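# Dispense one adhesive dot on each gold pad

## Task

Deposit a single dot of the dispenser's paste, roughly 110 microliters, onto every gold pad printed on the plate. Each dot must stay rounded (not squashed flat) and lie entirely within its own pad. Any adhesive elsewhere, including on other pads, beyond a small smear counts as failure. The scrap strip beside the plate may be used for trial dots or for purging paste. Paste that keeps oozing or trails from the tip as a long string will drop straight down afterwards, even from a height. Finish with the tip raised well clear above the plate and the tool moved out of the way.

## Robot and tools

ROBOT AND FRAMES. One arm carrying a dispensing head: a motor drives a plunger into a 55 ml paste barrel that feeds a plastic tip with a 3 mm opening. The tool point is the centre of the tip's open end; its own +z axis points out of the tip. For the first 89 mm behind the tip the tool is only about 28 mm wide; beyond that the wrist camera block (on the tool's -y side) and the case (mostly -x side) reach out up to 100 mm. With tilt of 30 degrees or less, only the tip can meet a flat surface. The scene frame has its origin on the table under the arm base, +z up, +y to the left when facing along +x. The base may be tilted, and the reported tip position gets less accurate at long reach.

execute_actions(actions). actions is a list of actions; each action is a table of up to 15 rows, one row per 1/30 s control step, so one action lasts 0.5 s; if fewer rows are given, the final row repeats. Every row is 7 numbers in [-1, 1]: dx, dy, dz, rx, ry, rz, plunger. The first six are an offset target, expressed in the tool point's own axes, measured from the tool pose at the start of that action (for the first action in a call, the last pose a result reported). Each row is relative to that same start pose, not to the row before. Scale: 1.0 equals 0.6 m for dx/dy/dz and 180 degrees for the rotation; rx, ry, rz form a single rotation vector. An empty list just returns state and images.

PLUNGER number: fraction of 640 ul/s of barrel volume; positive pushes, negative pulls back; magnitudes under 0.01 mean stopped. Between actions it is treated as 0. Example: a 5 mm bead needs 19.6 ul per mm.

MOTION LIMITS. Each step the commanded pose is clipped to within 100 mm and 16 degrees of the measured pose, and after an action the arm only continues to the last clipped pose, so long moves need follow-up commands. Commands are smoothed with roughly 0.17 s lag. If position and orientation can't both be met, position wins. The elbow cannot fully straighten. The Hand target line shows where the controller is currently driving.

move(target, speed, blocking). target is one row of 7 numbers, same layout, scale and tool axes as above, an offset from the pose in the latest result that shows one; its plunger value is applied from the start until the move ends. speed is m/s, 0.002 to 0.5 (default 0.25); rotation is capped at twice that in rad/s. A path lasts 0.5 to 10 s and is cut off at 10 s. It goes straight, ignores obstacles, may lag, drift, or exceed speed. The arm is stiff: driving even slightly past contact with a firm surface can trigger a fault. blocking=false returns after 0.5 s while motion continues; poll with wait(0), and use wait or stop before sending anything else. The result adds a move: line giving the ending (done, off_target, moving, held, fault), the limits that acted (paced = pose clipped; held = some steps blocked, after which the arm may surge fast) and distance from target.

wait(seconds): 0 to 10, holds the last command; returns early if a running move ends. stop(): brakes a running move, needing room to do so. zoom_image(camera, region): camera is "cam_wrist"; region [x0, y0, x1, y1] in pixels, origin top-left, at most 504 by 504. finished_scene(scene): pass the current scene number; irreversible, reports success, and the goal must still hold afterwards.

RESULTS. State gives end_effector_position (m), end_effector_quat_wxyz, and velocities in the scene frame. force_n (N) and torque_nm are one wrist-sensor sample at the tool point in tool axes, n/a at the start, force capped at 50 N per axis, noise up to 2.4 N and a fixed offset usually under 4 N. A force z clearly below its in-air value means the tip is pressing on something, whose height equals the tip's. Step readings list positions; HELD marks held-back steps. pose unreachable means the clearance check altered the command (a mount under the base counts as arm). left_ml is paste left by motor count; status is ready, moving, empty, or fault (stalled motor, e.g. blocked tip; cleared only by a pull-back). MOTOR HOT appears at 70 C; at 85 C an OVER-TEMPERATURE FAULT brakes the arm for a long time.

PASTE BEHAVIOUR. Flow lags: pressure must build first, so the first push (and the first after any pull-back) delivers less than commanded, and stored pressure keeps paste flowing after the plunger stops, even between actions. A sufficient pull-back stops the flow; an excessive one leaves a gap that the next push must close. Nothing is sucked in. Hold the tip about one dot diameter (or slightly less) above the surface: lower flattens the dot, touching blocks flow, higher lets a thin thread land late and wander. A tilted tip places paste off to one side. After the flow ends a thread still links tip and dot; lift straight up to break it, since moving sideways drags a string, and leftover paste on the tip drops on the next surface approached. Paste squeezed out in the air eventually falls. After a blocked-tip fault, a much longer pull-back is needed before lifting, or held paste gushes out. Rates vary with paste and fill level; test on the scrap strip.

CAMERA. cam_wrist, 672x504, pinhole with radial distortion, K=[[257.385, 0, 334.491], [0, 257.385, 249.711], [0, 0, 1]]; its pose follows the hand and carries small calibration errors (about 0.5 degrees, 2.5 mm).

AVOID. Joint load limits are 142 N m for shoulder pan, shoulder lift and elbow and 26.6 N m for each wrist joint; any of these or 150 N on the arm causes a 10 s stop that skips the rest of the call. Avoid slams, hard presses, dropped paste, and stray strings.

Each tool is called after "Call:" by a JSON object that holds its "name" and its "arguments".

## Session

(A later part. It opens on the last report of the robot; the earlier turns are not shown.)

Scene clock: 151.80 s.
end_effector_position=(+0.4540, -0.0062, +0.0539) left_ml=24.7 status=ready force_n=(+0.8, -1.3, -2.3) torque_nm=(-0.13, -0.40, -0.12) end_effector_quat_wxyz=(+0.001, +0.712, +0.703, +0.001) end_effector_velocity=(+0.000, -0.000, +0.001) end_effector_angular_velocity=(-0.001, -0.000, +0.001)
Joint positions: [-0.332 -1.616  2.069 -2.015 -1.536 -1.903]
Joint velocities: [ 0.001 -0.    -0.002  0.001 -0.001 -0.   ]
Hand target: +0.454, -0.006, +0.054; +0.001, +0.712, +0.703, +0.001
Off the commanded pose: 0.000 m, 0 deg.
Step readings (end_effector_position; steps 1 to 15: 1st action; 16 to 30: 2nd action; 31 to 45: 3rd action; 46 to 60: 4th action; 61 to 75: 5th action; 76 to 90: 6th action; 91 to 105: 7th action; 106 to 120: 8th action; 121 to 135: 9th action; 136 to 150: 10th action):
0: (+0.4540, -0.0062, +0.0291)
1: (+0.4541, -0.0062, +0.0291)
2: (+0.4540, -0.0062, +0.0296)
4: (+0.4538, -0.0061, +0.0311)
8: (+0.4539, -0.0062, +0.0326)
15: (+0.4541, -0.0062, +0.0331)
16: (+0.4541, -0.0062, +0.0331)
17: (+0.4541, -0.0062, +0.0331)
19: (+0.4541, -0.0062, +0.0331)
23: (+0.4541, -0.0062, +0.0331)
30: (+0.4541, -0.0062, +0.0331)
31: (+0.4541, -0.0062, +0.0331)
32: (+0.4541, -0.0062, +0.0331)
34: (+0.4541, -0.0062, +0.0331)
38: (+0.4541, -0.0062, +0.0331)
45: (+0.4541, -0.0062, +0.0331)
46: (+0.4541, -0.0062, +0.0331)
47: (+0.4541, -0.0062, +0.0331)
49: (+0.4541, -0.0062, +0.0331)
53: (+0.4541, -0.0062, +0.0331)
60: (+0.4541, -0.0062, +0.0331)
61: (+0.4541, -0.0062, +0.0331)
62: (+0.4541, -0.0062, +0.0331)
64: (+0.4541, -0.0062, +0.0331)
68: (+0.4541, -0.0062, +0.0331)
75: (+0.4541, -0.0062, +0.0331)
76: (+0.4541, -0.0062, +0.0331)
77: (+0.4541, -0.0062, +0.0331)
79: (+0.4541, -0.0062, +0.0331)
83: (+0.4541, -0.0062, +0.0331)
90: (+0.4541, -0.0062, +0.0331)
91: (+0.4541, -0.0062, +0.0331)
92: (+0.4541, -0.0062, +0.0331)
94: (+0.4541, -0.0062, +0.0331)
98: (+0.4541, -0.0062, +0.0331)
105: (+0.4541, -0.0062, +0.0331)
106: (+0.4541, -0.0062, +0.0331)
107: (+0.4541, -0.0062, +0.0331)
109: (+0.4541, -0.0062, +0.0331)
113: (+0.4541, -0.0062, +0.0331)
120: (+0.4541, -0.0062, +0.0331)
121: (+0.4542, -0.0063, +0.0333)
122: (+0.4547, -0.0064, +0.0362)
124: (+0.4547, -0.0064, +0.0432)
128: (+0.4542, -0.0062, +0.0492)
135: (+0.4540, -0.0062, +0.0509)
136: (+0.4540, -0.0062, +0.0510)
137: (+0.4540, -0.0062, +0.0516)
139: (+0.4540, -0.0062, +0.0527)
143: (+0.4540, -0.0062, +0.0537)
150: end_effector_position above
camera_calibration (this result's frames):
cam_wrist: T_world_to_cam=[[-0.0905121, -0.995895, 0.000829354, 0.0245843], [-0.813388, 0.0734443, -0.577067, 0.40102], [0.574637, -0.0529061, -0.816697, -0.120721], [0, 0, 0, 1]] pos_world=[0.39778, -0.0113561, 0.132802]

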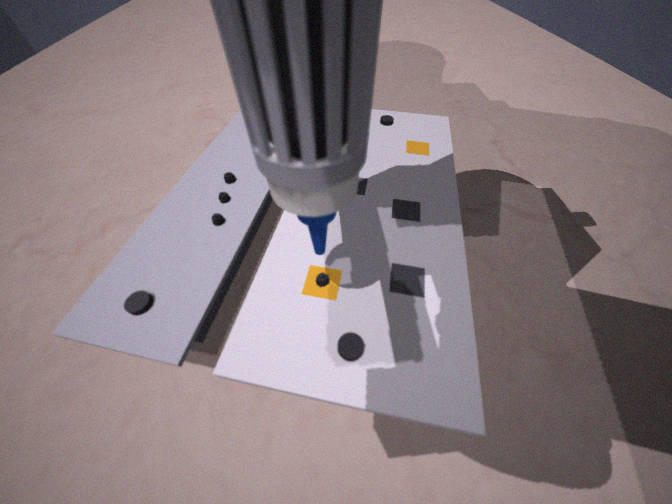

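Call:
{"name": "move", "arguments": {"target": [-0.0447,0.1733,0,0,0,0,0], "speed": 0.2}}

Call:
{"name": "execute_actions", "arguments": {"actions": [[[0,0,0.031,0,0,0,0]]]}}

Call:
{"name": "zoom_image", "arguments": {"camera": "cam_wrist", "region": [250, 200, 390, 340]}}

Scene clock: 165.37 s.
end_effector_position=(+0.5575, -0.0343, +0.0541) left_ml=24.7 status=ready force_n=(-0.3, +0.9, +2.7) torque_nm=(+0.43, -0.11, +0.09) end_effector_quat_wxyz=(+0.001, +0.712, +0.703, +0.001) end_effector_velocity=(+0.003, -0.000, +0.000) end_effector_angular_velocity=(+0.000, -0.000, +0.001)
Joint positions: [-0.317 -1.366  1.799 -1.994 -1.536 -1.887]
Joint velocities: [ 0.001  0.006 -0.008  0.002  0.     0.   ]
Hand target: +0.558, -0.034, +0.054; +0.001, +0.712, +0.703, +0.001
Off the commanded pose: 0.000 m, 0 deg.
move: done
camera_calibration (this result's frames):
cam_wrist: T_world_to_cam=[[-0.0905064, -0.995896, 0.000774339, 0.00594926], [-0.813324, 0.0734656, -0.577155, 0.487314], [0.574729, -0.052866, -0.816634, -0.181525], [0, 0, 0, 1]] pos_world=[0.50121, -0.0394725, 0.133012]

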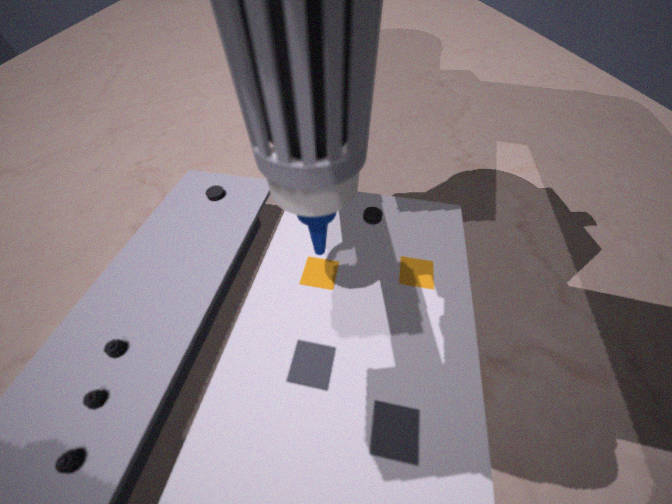

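Scene clock: 165.87 s.
end_effector_position=(+0.5575, -0.0344, +0.0357) left_ml=24.7 status=ready force_n=(+3.0, -0.1, -1.6) torque_nm=(+0.15, -1.32, +0.04) end_effector_quat_wxyz=(+0.001, +0.712, +0.703, +0.001) end_effector_velocity=(+0.000, +0.000, -0.002) end_effector_angular_velocity=(+0.000, -0.001, +0.000)
Joint positions: [-0.315 -1.347  1.826 -2.042 -1.536 -1.886]
Joint velocities: [ 0.     0.002  0.003 -0.006  0.001 -0.   ]
Hand target: +0.558, -0.034, +0.036; +0.001, +0.712, +0.703, +0.001
Off the commanded pose: 0.000 m, 0 deg.
Step readings (end_effector_position):
0: (+0.5575, -0.0343, +0.0541)
1: (+0.5574, -0.0343, +0.0539)
2: (+0.5571, -0.0342, +0.0510)
4: (+0.5569, -0.0342, +0.0437)
8: (+0.5573, -0.0343, +0.0375)
15: end_effector_position above
camera_calibration (this result's frames):
cam_wrist: T_world_to_cam=[[-0.0905052, -0.995896, 0.000816413, 0.00592076], [-0.813344, 0.0734421, -0.577129, 0.476708], [0.574701, -0.0528972, -0.816652, -0.1966], [0, 0, 0, 1]] pos_world=[0.501249, -0.0395135, 0.114563]

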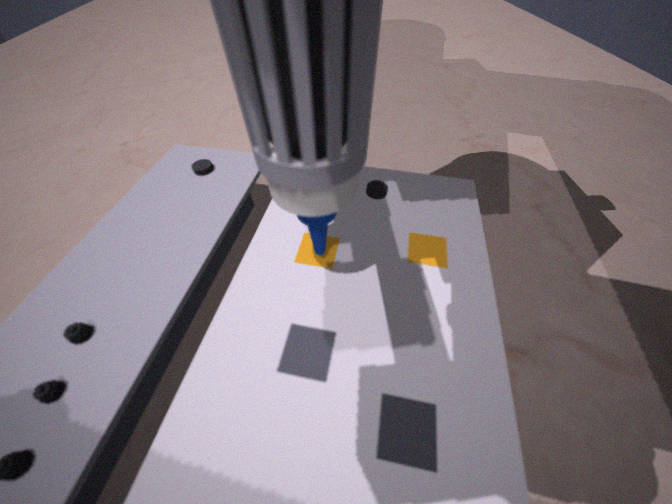

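Region (250, 200, 390, 340) of cam_wrist's 672x504 image, scaled by 3.600, with more detail than that image has.

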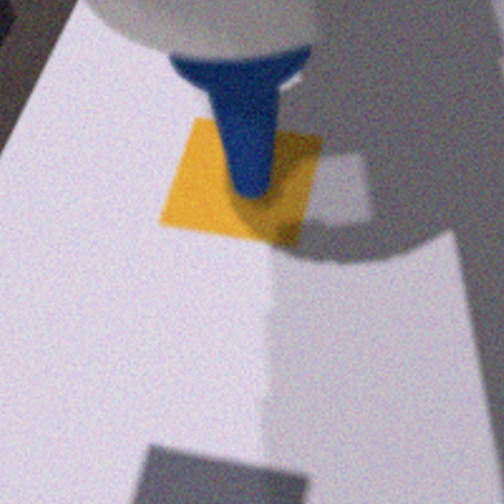

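Call:
{"name": "execute_actions", "arguments": {"actions": [[[0.002,0.0087,0,0,0,0,0]],[[0,0,0.004,0,0,0,0]]]}}

Call:
{"name": "zoom_image", "arguments": {"camera": "cam_wrist", "region": [250, 200, 390, 340]}}

Scene clock: 184.07 s.
end_effector_position=(+0.5627, -0.0332, +0.0333) left_ml=24.7 status=ready force_n=(+0.5, -2.9, +1.5) torque_nm=(-0.89, -0.42, +0.02) end_effector_quat_wxyz=(+0.001, +0.712, +0.703, +0.001) end_effector_velocity=(-0.000, +0.000, -0.000) end_effector_angular_velocity=(-0.001, +0.000, +0.001)
Joint positions: [-0.31  -1.333  1.815 -2.045 -1.536 -1.881]
Joint velocities: [ 0.001  0.     0.001 -0.001 -0.001  0.   ]
Hand target: +0.563, -0.033, +0.033; +0.001, +0.712, +0.703, +0.001
Off the commanded pose: 0.000 m, 0 deg.
Step readings (end_effector_position; steps 1 to 15: 1st action; 16 to 30: 2nd action):
0: (+0.5575, -0.0343, +0.0355)
1: (+0.5575, -0.0343, +0.0355)
2: (+0.5585, -0.0341, +0.0354)
4: (+0.5605, -0.0337, +0.0355)
8: (+0.5622, -0.0333, +0.0356)
15: (+0.5627, -0.0332, +0.0357)
16: (+0.5627, -0.0332, +0.0357)
17: (+0.5627, -0.0332, +0.0353)
19: (+0.5628, -0.0332, +0.0344)
23: (+0.5628, -0.0332, +0.0336)
30: end_effector_position above
camera_calibration (this result's frames):
cam_wrist: T_world_to_cam=[[-0.0905053, -0.995896, 0.000765955, 0.00753345], [-0.813331, 0.0734703, -0.577143, 0.479485], [0.574718, -0.0528575, -0.816643, -0.201482], [0, 0, 0, 1]] pos_world=[0.506457, -0.0383752, 0.112187]

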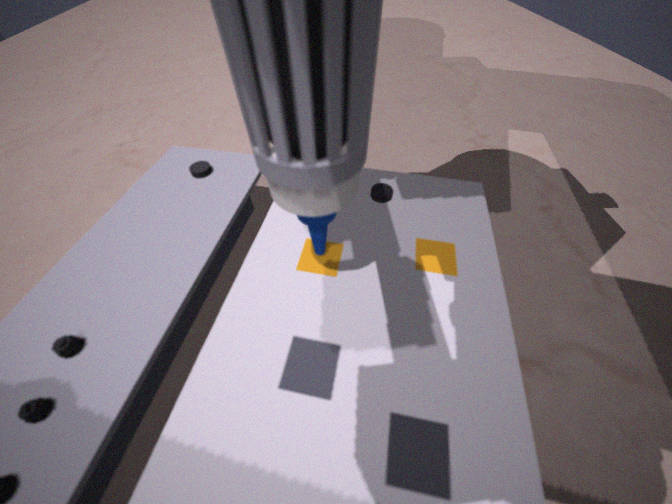

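Region (250, 200, 390, 340) of cam_wrist's 672x504 image, scaled by 3.600, with more detail than that image has.

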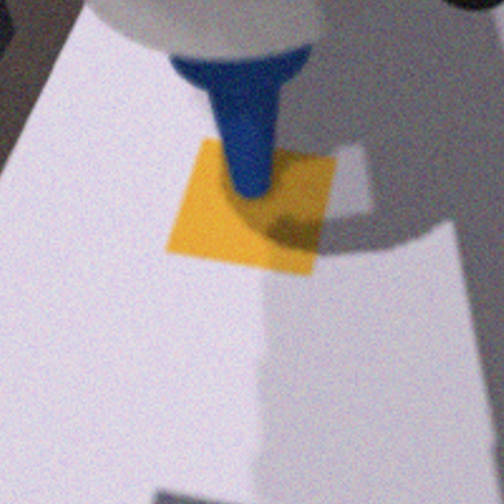

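Call:
{"name": "execute_actions", "arguments": {"actions": [[[0,0,0.004,0,0,0,0]]]}}

Call:
{"name": "zoom_image", "arguments": {"camera": "cam_wrist", "region": [250, 200, 390, 340]}}

Scene clock: 187.73 s.
end_effector_position=(+0.5627, -0.0332, +0.0309) left_ml=24.7 status=ready force_n=(+0.1, +2.7, +0.0) torque_nm=(+1.02, -0.25, -0.16) end_effector_quat_wxyz=(+0.001, +0.712, +0.703, +0.001) end_effector_velocity=(+0.001, +0.000, -0.000) end_effector_angular_velocity=(-0.000, -0.001, +0.000)
Joint positions: [-0.31  -1.33   1.819 -2.051 -1.536 -1.881]
Joint velocities: [ 0.001  0.     0.    -0.002  0.     0.   ]
Hand target: +0.563, -0.033, +0.031; +0.001, +0.712, +0.703, +0.001
Off the commanded pose: 0.000 m, 0 deg.
Step readings (end_effector_position):
0: (+0.5627, -0.0332, +0.0333)
1: (+0.5627, -0.0332, +0.0332)
2: (+0.5627, -0.0332, +0.0328)
4: (+0.5627, -0.0332, +0.0319)
8: (+0.5627, -0.0332, +0.0311)
15: end_effector_position above
camera_calibration (this result's frames):
cam_wrist: T_world_to_cam=[[-0.0905053, -0.995896, 0.000767305, 0.00753185], [-0.813332, 0.0734695, -0.577143, 0.478115], [0.574718, -0.0528586, -0.816643, -0.203433], [0, 0, 0, 1]] pos_world=[0.506464, -0.0383791, 0.109803]

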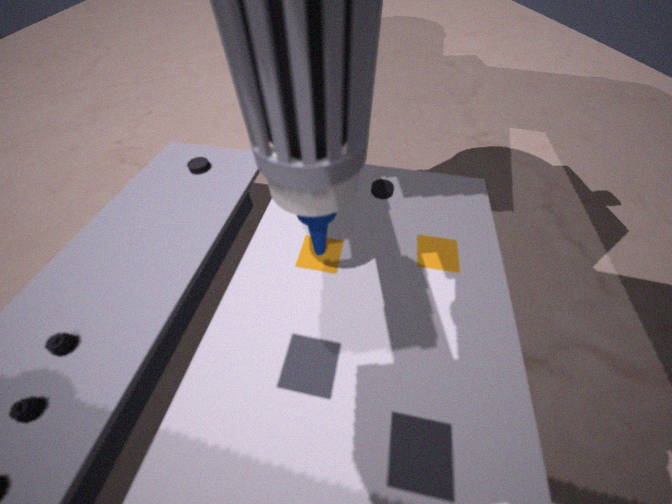

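Region (250, 200, 390, 340) of cam_wrist's 672x504 image, scaled by 3.600, with more detail than that image has.

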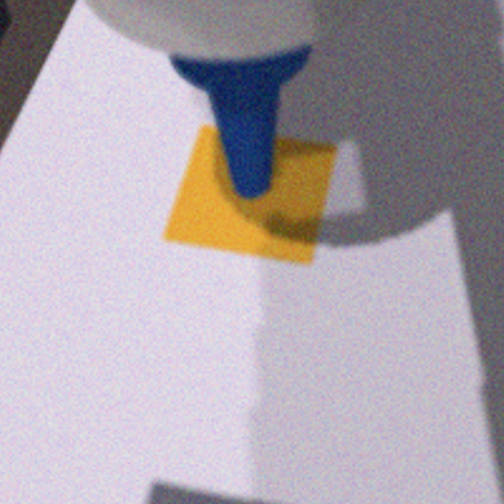

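Call:
{"name": "execute_actions", "arguments": {"actions": [[[0,0,0.0017,0,0,0,0]],[[0,0,0.001,0,0,0,0]]]}}

Call:
{"name": "zoom_image", "arguments": {"camera": "cam_wrist", "region": [270, 200, 370, 300]}}

Scene clock: 191.87 s.
end_effector_position=(+0.5628, -0.0332, +0.0294) left_ml=24.7 status=ready force_n=(+7.1, -11.5, -48.5) torque_nm=(+1.56, -1.15, -0.11) end_effector_quat_wxyz=(+0.001, +0.712, +0.703, +0.001) end_effector_velocity=(-0.001, -0.000, -0.001) end_effector_angular_velocity=(-0.001, +0.001, -0.000)
Joint positions: [-0.31  -1.328  1.821 -2.055 -1.536 -1.881]
Joint velocities: [-0.     0.     0.002 -0.002 -0.001  0.   ]
Hand target: +0.563, -0.033, +0.029; +0.001, +0.712, +0.703, +0.001
Off the commanded pose: 0.000 m, 0 deg.
Step readings (end_effector_position; steps 1 to 15: 1st action; 16 to 30: 2nd action):
0: (+0.5627, -0.0332, +0.0309)
1: (+0.5627, -0.0332, +0.0309)
2: (+0.5627, -0.0332, +0.0307)
4: (+0.5627, -0.0332, +0.0303)
8: (+0.5627, -0.0332, +0.0300)
15: (+0.5627, -0.0332, +0.0299)
16: (+0.5627, -0.0332, +0.0299)
17: (+0.5627, -0.0332, +0.0298)
19: (+0.5627, -0.0332, +0.0296)
23: (+0.5628, -0.0332, +0.0295)
30: end_effector_position above
camera_calibration (this result's frames):
cam_wrist: T_world_to_cam=[[-0.0904953, -0.995897, 0.000794782, 0.00751882], [-0.813269, 0.0734396, -0.577235, 0.477237], [0.574808, -0.0528834, -0.816578, -0.204773], [0, 0, 0, 1]] pos_world=[0.506508, -0.0383892, 0.108258]

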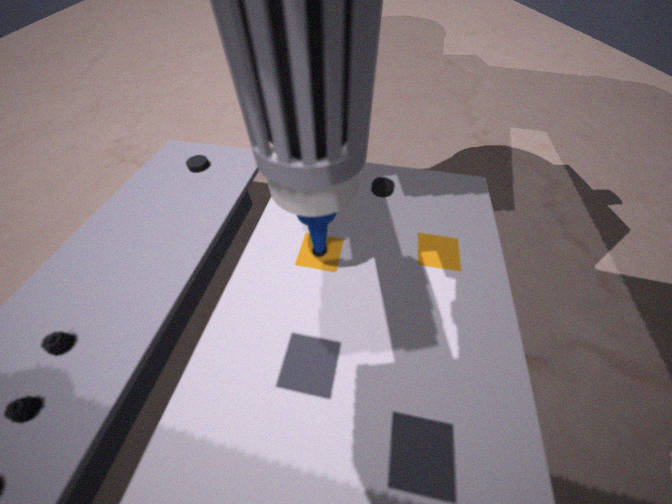

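Region (270, 200, 370, 300) of cam_wrist's 672x504 image, scaled by 5.040, with more detail than that image has.

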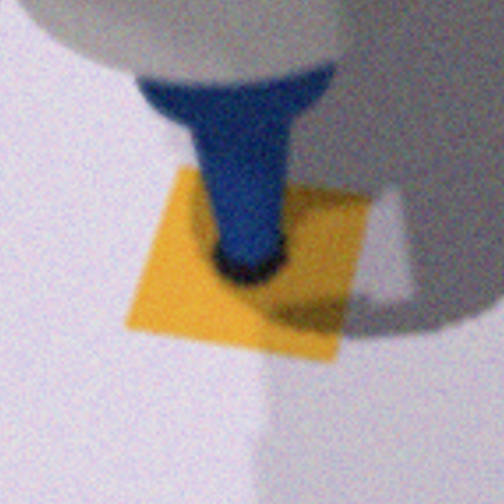

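Centred, surface ≈0.030.

Call:
{"name": "execute_actions", "arguments": {"actions": [[[0,0,-0.0066,0,0,0,0]],[[0,0,0,0,0,0,0.344]],[[0,0,0,0,0,0,0]],[[0,0,0,0,0,0,0]],[[0,0,0,0,0,0,0]],[[0,0,0,0,0,0,0]],[[0,0,0,0,0,0,0]],[[0,0,0,0,0,0,0]],[[0,0,-0.03,0,0,0,0]],[[-0.073,-0.005,0,0,0,0,0]],[[0,0,0,0,0,0,0]],[[0,0,0.024,0,0,0,0]]]}}

Call:
{"name": "zoom_image", "arguments": {"camera": "cam_wrist", "region": [200, 200, 390, 340]}}

Scene clock: 202.63 s.
end_effector_position=(+0.5592, -0.0767, +0.0369) left_ml=24.6 status=ready force_n=(+3.2, +3.9, -2.7) torque_nm=(+1.40, -1.23, +0.09) end_effector_quat_wxyz=(+0.002, +0.712, +0.703, +0.001) end_effector_velocity=(-0.000, +0.000, -0.001) end_effector_angular_velocity=(+0.000, +0.000, +0.000)
Joint positions: [-0.387 -1.332  1.807 -2.035 -1.537 -1.957]
Joint velocities: [ 0.     0.001  0.002 -0.003  0.     0.   ]
Hand target: +0.559, -0.077, +0.037; +0.002, +0.712, +0.703, +0.001
Off the commanded pose: 0.000 m, 0 deg.
Step readings (end_effector_position; steps 1 to 15: 1st action; 16 to 30: 2nd action; 31 to 45: 3rd action; 46 to 60: 4th action; 61 to 75: 5th action; 76 to 90: 6th action; 91 to 105: 7th action; 106 to 120: 8th action; 121 to 135: 9th action; 136 to 150: 10th action; 151 to 165: 11th action; 166 to 180: 12th action):
0: (+0.5627, -0.0332, +0.0293)
1: (+0.5627, -0.0332, +0.0293)
2: (+0.5627, -0.0332, +0.0299)
4: (+0.5625, -0.0331, +0.0312)
8: (+0.5626, -0.0331, +0.0328)
15: (+0.5627, -0.0332, +0.0333)
16: (+0.5627, -0.0332, +0.0333)
17: (+0.5627, -0.0332, +0.0333)
19: (+0.5627, -0.0332, +0.0333)
23: (+0.5627, -0.0332, +0.0333)
30: (+0.5627, -0.0332, +0.0333)
31: (+0.5627, -0.0332, +0.0333)
32: (+0.5627, -0.0332, +0.0333)
34: (+0.5627, -0.0332, +0.0333)
38: (+0.5627, -0.0332, +0.0333)
45: (+0.5627, -0.0332, +0.0333)
46: (+0.5627, -0.0332, +0.0333)
47: (+0.5627, -0.0332, +0.0333)
49: (+0.5627, -0.0332, +0.0333)
53: (+0.5627, -0.0332, +0.0333)
60: (+0.5627, -0.0332, +0.0333)
61: (+0.5627, -0.0332, +0.0333)
62: (+0.5627, -0.0332, +0.0333)
64: (+0.5627, -0.0332, +0.0333)
68: (+0.5627, -0.0332, +0.0333)
75: (+0.5627, -0.0332, +0.0333)
76: (+0.5627, -0.0332, +0.0333)
77: (+0.5627, -0.0332, +0.0333)
79: (+0.5627, -0.0332, +0.0333)
83: (+0.5627, -0.0332, +0.0333)
90: (+0.5627, -0.0332, +0.0333)
91: (+0.5627, -0.0332, +0.0333)
92: (+0.5627, -0.0332, +0.0333)
94: (+0.5627, -0.0332, +0.0333)
98: (+0.5627, -0.0332, +0.0333)
105: (+0.5627, -0.0332, +0.0333)
106: (+0.5627, -0.0332, +0.0333)
107: (+0.5627, -0.0332, +0.0333)
109: (+0.5627, -0.0332, +0.0333)
113: (+0.5627, -0.0332, +0.0333)
120: (+0.5627, -0.0332, +0.0333)
121: (+0.5628, -0.0332, +0.0336)
122: (+0.5631, -0.0333, +0.0365)
124: (+0.5631, -0.0333, +0.0436)
128: (+0.5628, -0.0332, +0.0495)
135: (+0.5627, -0.0332, +0.0512)
136: (+0.5627, -0.0335, +0.0512)
137: (+0.5623, -0.0382, +0.0512)
139: (+0.5604, -0.0562, +0.0513)
143: (+0.5591, -0.0723, +0.0513)
150: (+0.5591, -0.0767, +0.0512)
151: (+0.5591, -0.0768, +0.0512)
152: (+0.5591, -0.0768, +0.0512)
154: (+0.5591, -0.0768, +0.0512)
158: (+0.5591, -0.0768, +0.0512)
165: (+0.5591, -0.0767, +0.0512)
166: (+0.5590, -0.0766, +0.0510)
167: (+0.5589, -0.0766, +0.0487)
169: (+0.5588, -0.0766, +0.0430)
173: (+0.5591, -0.0767, +0.0383)
180: end_effector_position above
camera_calibration (this result's frames):
cam_wrist: T_world_to_cam=[[-0.090586, -0.995888, 0.00105652, -0.0360695], [-0.813289, 0.0733644, -0.577216, 0.481856], [0.574765, -0.0531469, -0.816591, -0.198846], [0, 0, 0, 1]] pos_world=[0.502911, -0.0818404, 0.115797]

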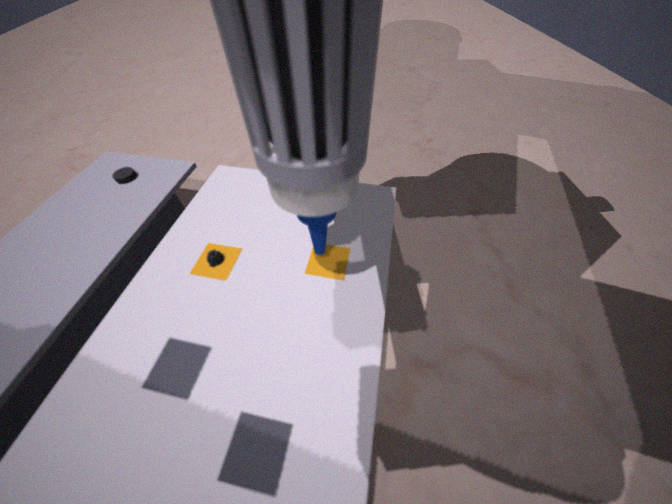

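Region (200, 200, 390, 340) of cam_wrist's 672x504 image, scaled by 2.653, with more detail than that image has; it fills the top 371 rows of this view, and the rest is white.

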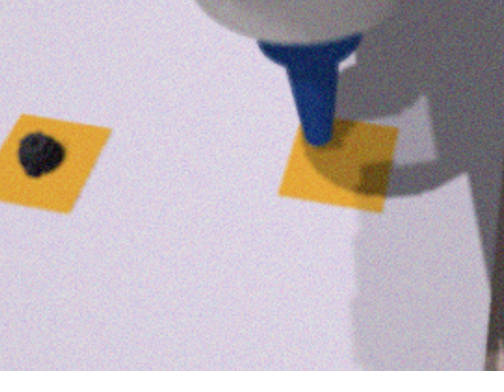

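Call:
{"name": "execute_actions", "arguments": {"actions": [[[-0.0053,0.0004,0,0,0,0,0]],[[0,0,0.006,0,0,0,0]]]}}

Call:
{"name": "zoom_image", "arguments": {"camera": "cam_wrist", "region": [250, 200, 390, 340]}}

Scene clock: 208.40 s.
end_effector_position=(+0.5594, -0.0799, +0.0334) left_ml=24.6 status=ready force_n=(-1.8, +3.2, +3.7) torque_nm=(+1.30, +0.40, -0.13) end_effector_quat_wxyz=(+0.002, +0.712, +0.703, +0.001) end_effector_velocity=(+0.000, -0.000, -0.000) end_effector_angular_velocity=(-0.000, -0.000, -0.000)
Joint positions: [-0.392 -1.326  1.81  -2.044 -1.537 -1.962]
Joint velocities: [-0.  0.  0. -0. -0.  0.]
Hand target: +0.559, -0.080, +0.033; +0.002, +0.712, +0.703, +0.001
Off the commanded pose: 0.000 m, 0 deg.
Step readings (end_effector_position; steps 1 to 15: 1st action; 16 to 30: 2nd action):
0: (+0.5592, -0.0767, +0.0368)
1: (+0.5592, -0.0767, +0.0368)
2: (+0.5591, -0.0772, +0.0367)
4: (+0.5593, -0.0784, +0.0368)
8: (+0.5593, -0.0795, +0.0369)
15: (+0.5594, -0.0798, +0.0369)
16: (+0.5594, -0.0798, +0.0369)
17: (+0.5594, -0.0798, +0.0363)
19: (+0.5594, -0.0799, +0.0349)
23: (+0.5594, -0.0800, +0.0337)
30: end_effector_position above
camera_calibration (this result's frames):
cam_wrist: T_world_to_cam=[[-0.0906199, -0.995885, 0.000989796, -0.0391661], [-0.813268, 0.0734291, -0.577238, 0.480197], [0.57479, -0.0531142, -0.816576, -0.202068], [0, 0, 0, 1]] pos_world=[0.503127, -0.084998, 0.112223]

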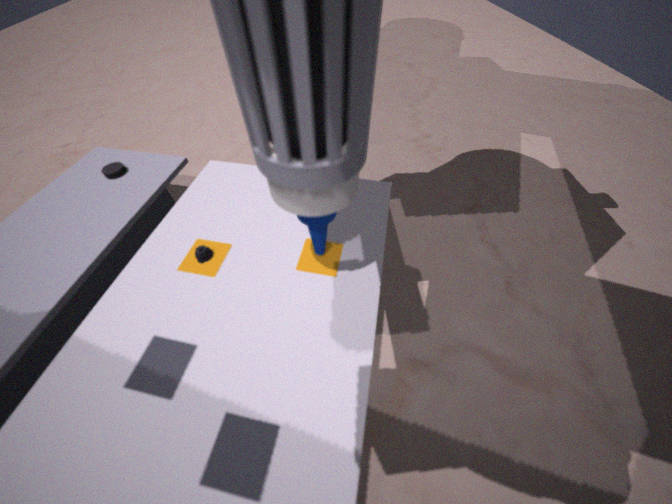

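Region (250, 200, 390, 340) of cam_wrist's 672x504 image, scaled by 3.600, with more detail than that image has.

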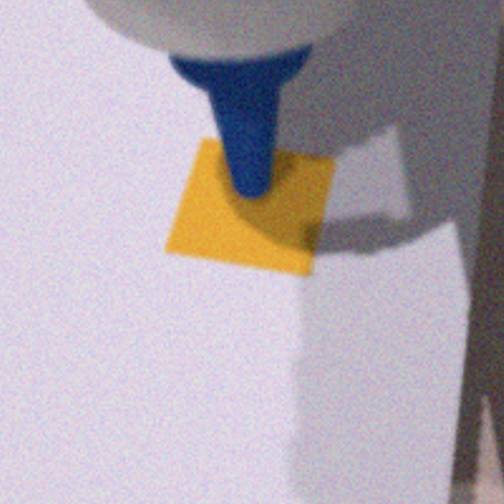

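Call:
{"name": "execute_actions", "arguments": {"actions": [[[0,0,0,0,0,0,0.344]],[[0,0,0,0,0,0,0]],[[0,0,0,0,0,0,0]],[[0,0,0,0,0,0,0]],[[0,0,0,0,0,0,0]],[[0,0,0,0,0,0,0]],[[0,0,0,0,0,0,0]],[[0,0,-0.04,0,0,0,0]],[[0,0,-0.01,0,0,0,0]]]}}

Call:
{"name": "zoom_image", "arguments": {"camera": "cam_wrist", "region": [200, 200, 390, 340]}}

Scene clock: 218.67 s.
end_effector_position=(+0.5593, -0.0798, +0.0631) left_ml=24.5 status=ready force_n=(-1.4, -0.8, -2.4) torque_nm=(+0.15, +0.48, +0.13) end_effector_quat_wxyz=(+0.002, +0.712, +0.703, +0.001) end_effector_velocity=(+0.001, -0.000, +0.001) end_effector_angular_velocity=(-0.000, -0.001, -0.000)
Joint positions: [-0.394 -1.357  1.765 -1.968 -1.537 -1.964]
Joint velocities: [-0.    -0.    -0.001  0.001  0.    -0.   ]
Hand target: +0.559, -0.080, +0.063; +0.002, +0.712, +0.703, +0.001
Off the commanded pose: 0.000 m, 0 deg.
Step readings (end_effector_position; steps 1 to 15: 1st action; 16 to 30: 2nd action; 31 to 45: 3rd action; 46 to 60: 4th action; 61 to 75: 5th action; 76 to 90: 6th action; 91 to 105: 7th action; 106 to 120: 8th action; 121 to 135: 9th action):
0: (+0.5594, -0.0798, +0.0333)
1: (+0.5594, -0.0798, +0.0333)
2: (+0.5594, -0.0798, +0.0333)
4: (+0.5594, -0.0798, +0.0333)
8: (+0.5594, -0.0798, +0.0333)
15: (+0.5594, -0.0798, +0.0333)
16: (+0.5594, -0.0798, +0.0333)
17: (+0.5594, -0.0798, +0.0333)
19: (+0.5594, -0.0798, +0.0333)
23: (+0.5594, -0.0798, +0.0333)
30: (+0.5594, -0.0798, +0.0333)
31: (+0.5594, -0.0798, +0.0333)
32: (+0.5594, -0.0798, +0.0333)
34: (+0.5594, -0.0798, +0.0333)
38: (+0.5594, -0.0798, +0.0333)
45: (+0.5594, -0.0798, +0.0333)
46: (+0.5594, -0.0798, +0.0333)
47: (+0.5594, -0.0798, +0.0333)
49: (+0.5594, -0.0798, +0.0333)
53: (+0.5594, -0.0798, +0.0333)
60: (+0.5594, -0.0798, +0.0333)
61: (+0.5594, -0.0798, +0.0333)
62: (+0.5594, -0.0798, +0.0333)
64: (+0.5594, -0.0798, +0.0333)
68: (+0.5594, -0.0798, +0.0333)
75: (+0.5594, -0.0798, +0.0333)
76: (+0.5594, -0.0798, +0.0333)
77: (+0.5594, -0.0798, +0.0333)
79: (+0.5594, -0.0798, +0.0333)
83: (+0.5594, -0.0798, +0.0333)
90: (+0.5594, -0.0798, +0.0333)
91: (+0.5594, -0.0798, +0.0333)
92: (+0.5594, -0.0798, +0.0333)
94: (+0.5594, -0.0798, +0.0333)
98: (+0.5594, -0.0798, +0.0333)
105: (+0.5594, -0.0798, +0.0333)
106: (+0.5595, -0.0798, +0.0336)
107: (+0.5600, -0.0800, +0.0373)
109: (+0.5600, -0.0800, +0.0468)
113: (+0.5595, -0.0798, +0.0548)
120: (+0.5593, -0.0798, +0.0571)
121: (+0.5593, -0.0798, +0.0573)
122: (+0.5593, -0.0798, +0.0584)
124: (+0.5594, -0.0798, +0.0607)
128: (+0.5593, -0.0798, +0.0626)
135: end_effector_position above
camera_calibration (this result's frames):
cam_wrist: T_world_to_cam=[[-0.0905492, -0.995891, 0.000982333, -0.0391433], [-0.81325, 0.0733736, -0.57727, 0.497274], [0.574826, -0.0530702, -0.816553, -0.177754], [0, 0, 0, 1]] pos_world=[0.503042, -0.0849027, 0.141954]

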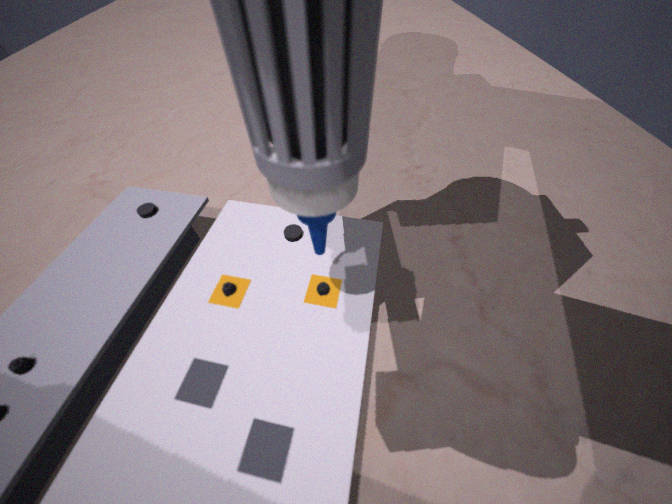

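Region (200, 200, 390, 340) of cam_wrist's 672x504 image, scaled by 2.653, with more detail than that image has; it fills the top 371 rows of this view, and the rest is white.

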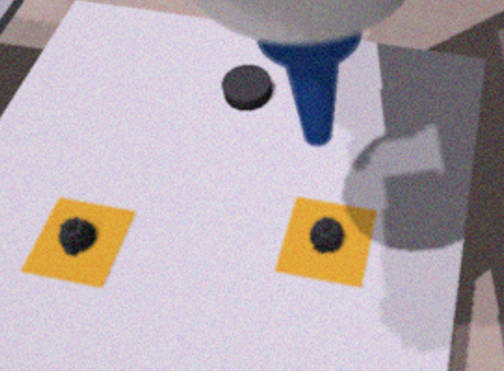

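Call:
{"name": "move", "arguments": {"target": [-0.12,0,-0.15,0,0,0,-0.5], "speed": 0.25}}

Call:
{"name": "finished_scene", "arguments": {"scene": 1}}

Scene clock: 223.50 s.
end_effector_position=(+0.5581, -0.1516, +0.1530) left_ml=24.8 status=moving force_n=(-1.7, -0.6, +2.0) torque_nm=(-0.32, +0.45, -0.01) end_effector_quat_wxyz=(+0.002, +0.712, +0.703, +0.001) end_effector_velocity=(+0.001, -0.002, +0.002) end_effector_angular_velocity=(+0.000, -0.000, -0.000)
Joint positions: [-0.514 -1.379  1.559 -1.736 -1.539 -2.085]
Joint velocities: [-0.003  0.002 -0.008  0.005  0.    -0.002]
Hand target: +0.558, -0.152, +0.153; +0.002, +0.712, +0.703, +0.001
Off the commanded pose: 0.000 m, 0 deg.
move: done
camera_calibration (this result's frames):
cam_wrist: T_world_to_cam=[[-0.0905574, -0.99589, 0.0013689, -0.110944], [-0.813237, 0.073155, -0.577317, 0.553436], [0.574844, -0.0533936, -0.816519, -0.107497], [0, 0, 0, 1]] pos_world=[0.501821, -0.156715, 0.231887]

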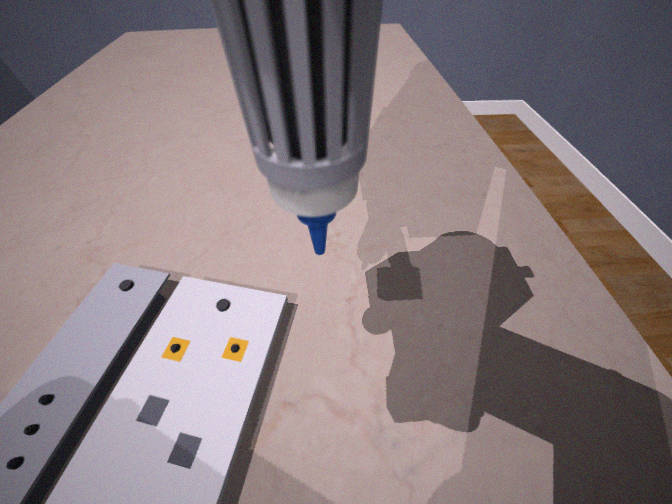

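The scene is finished: the task was done.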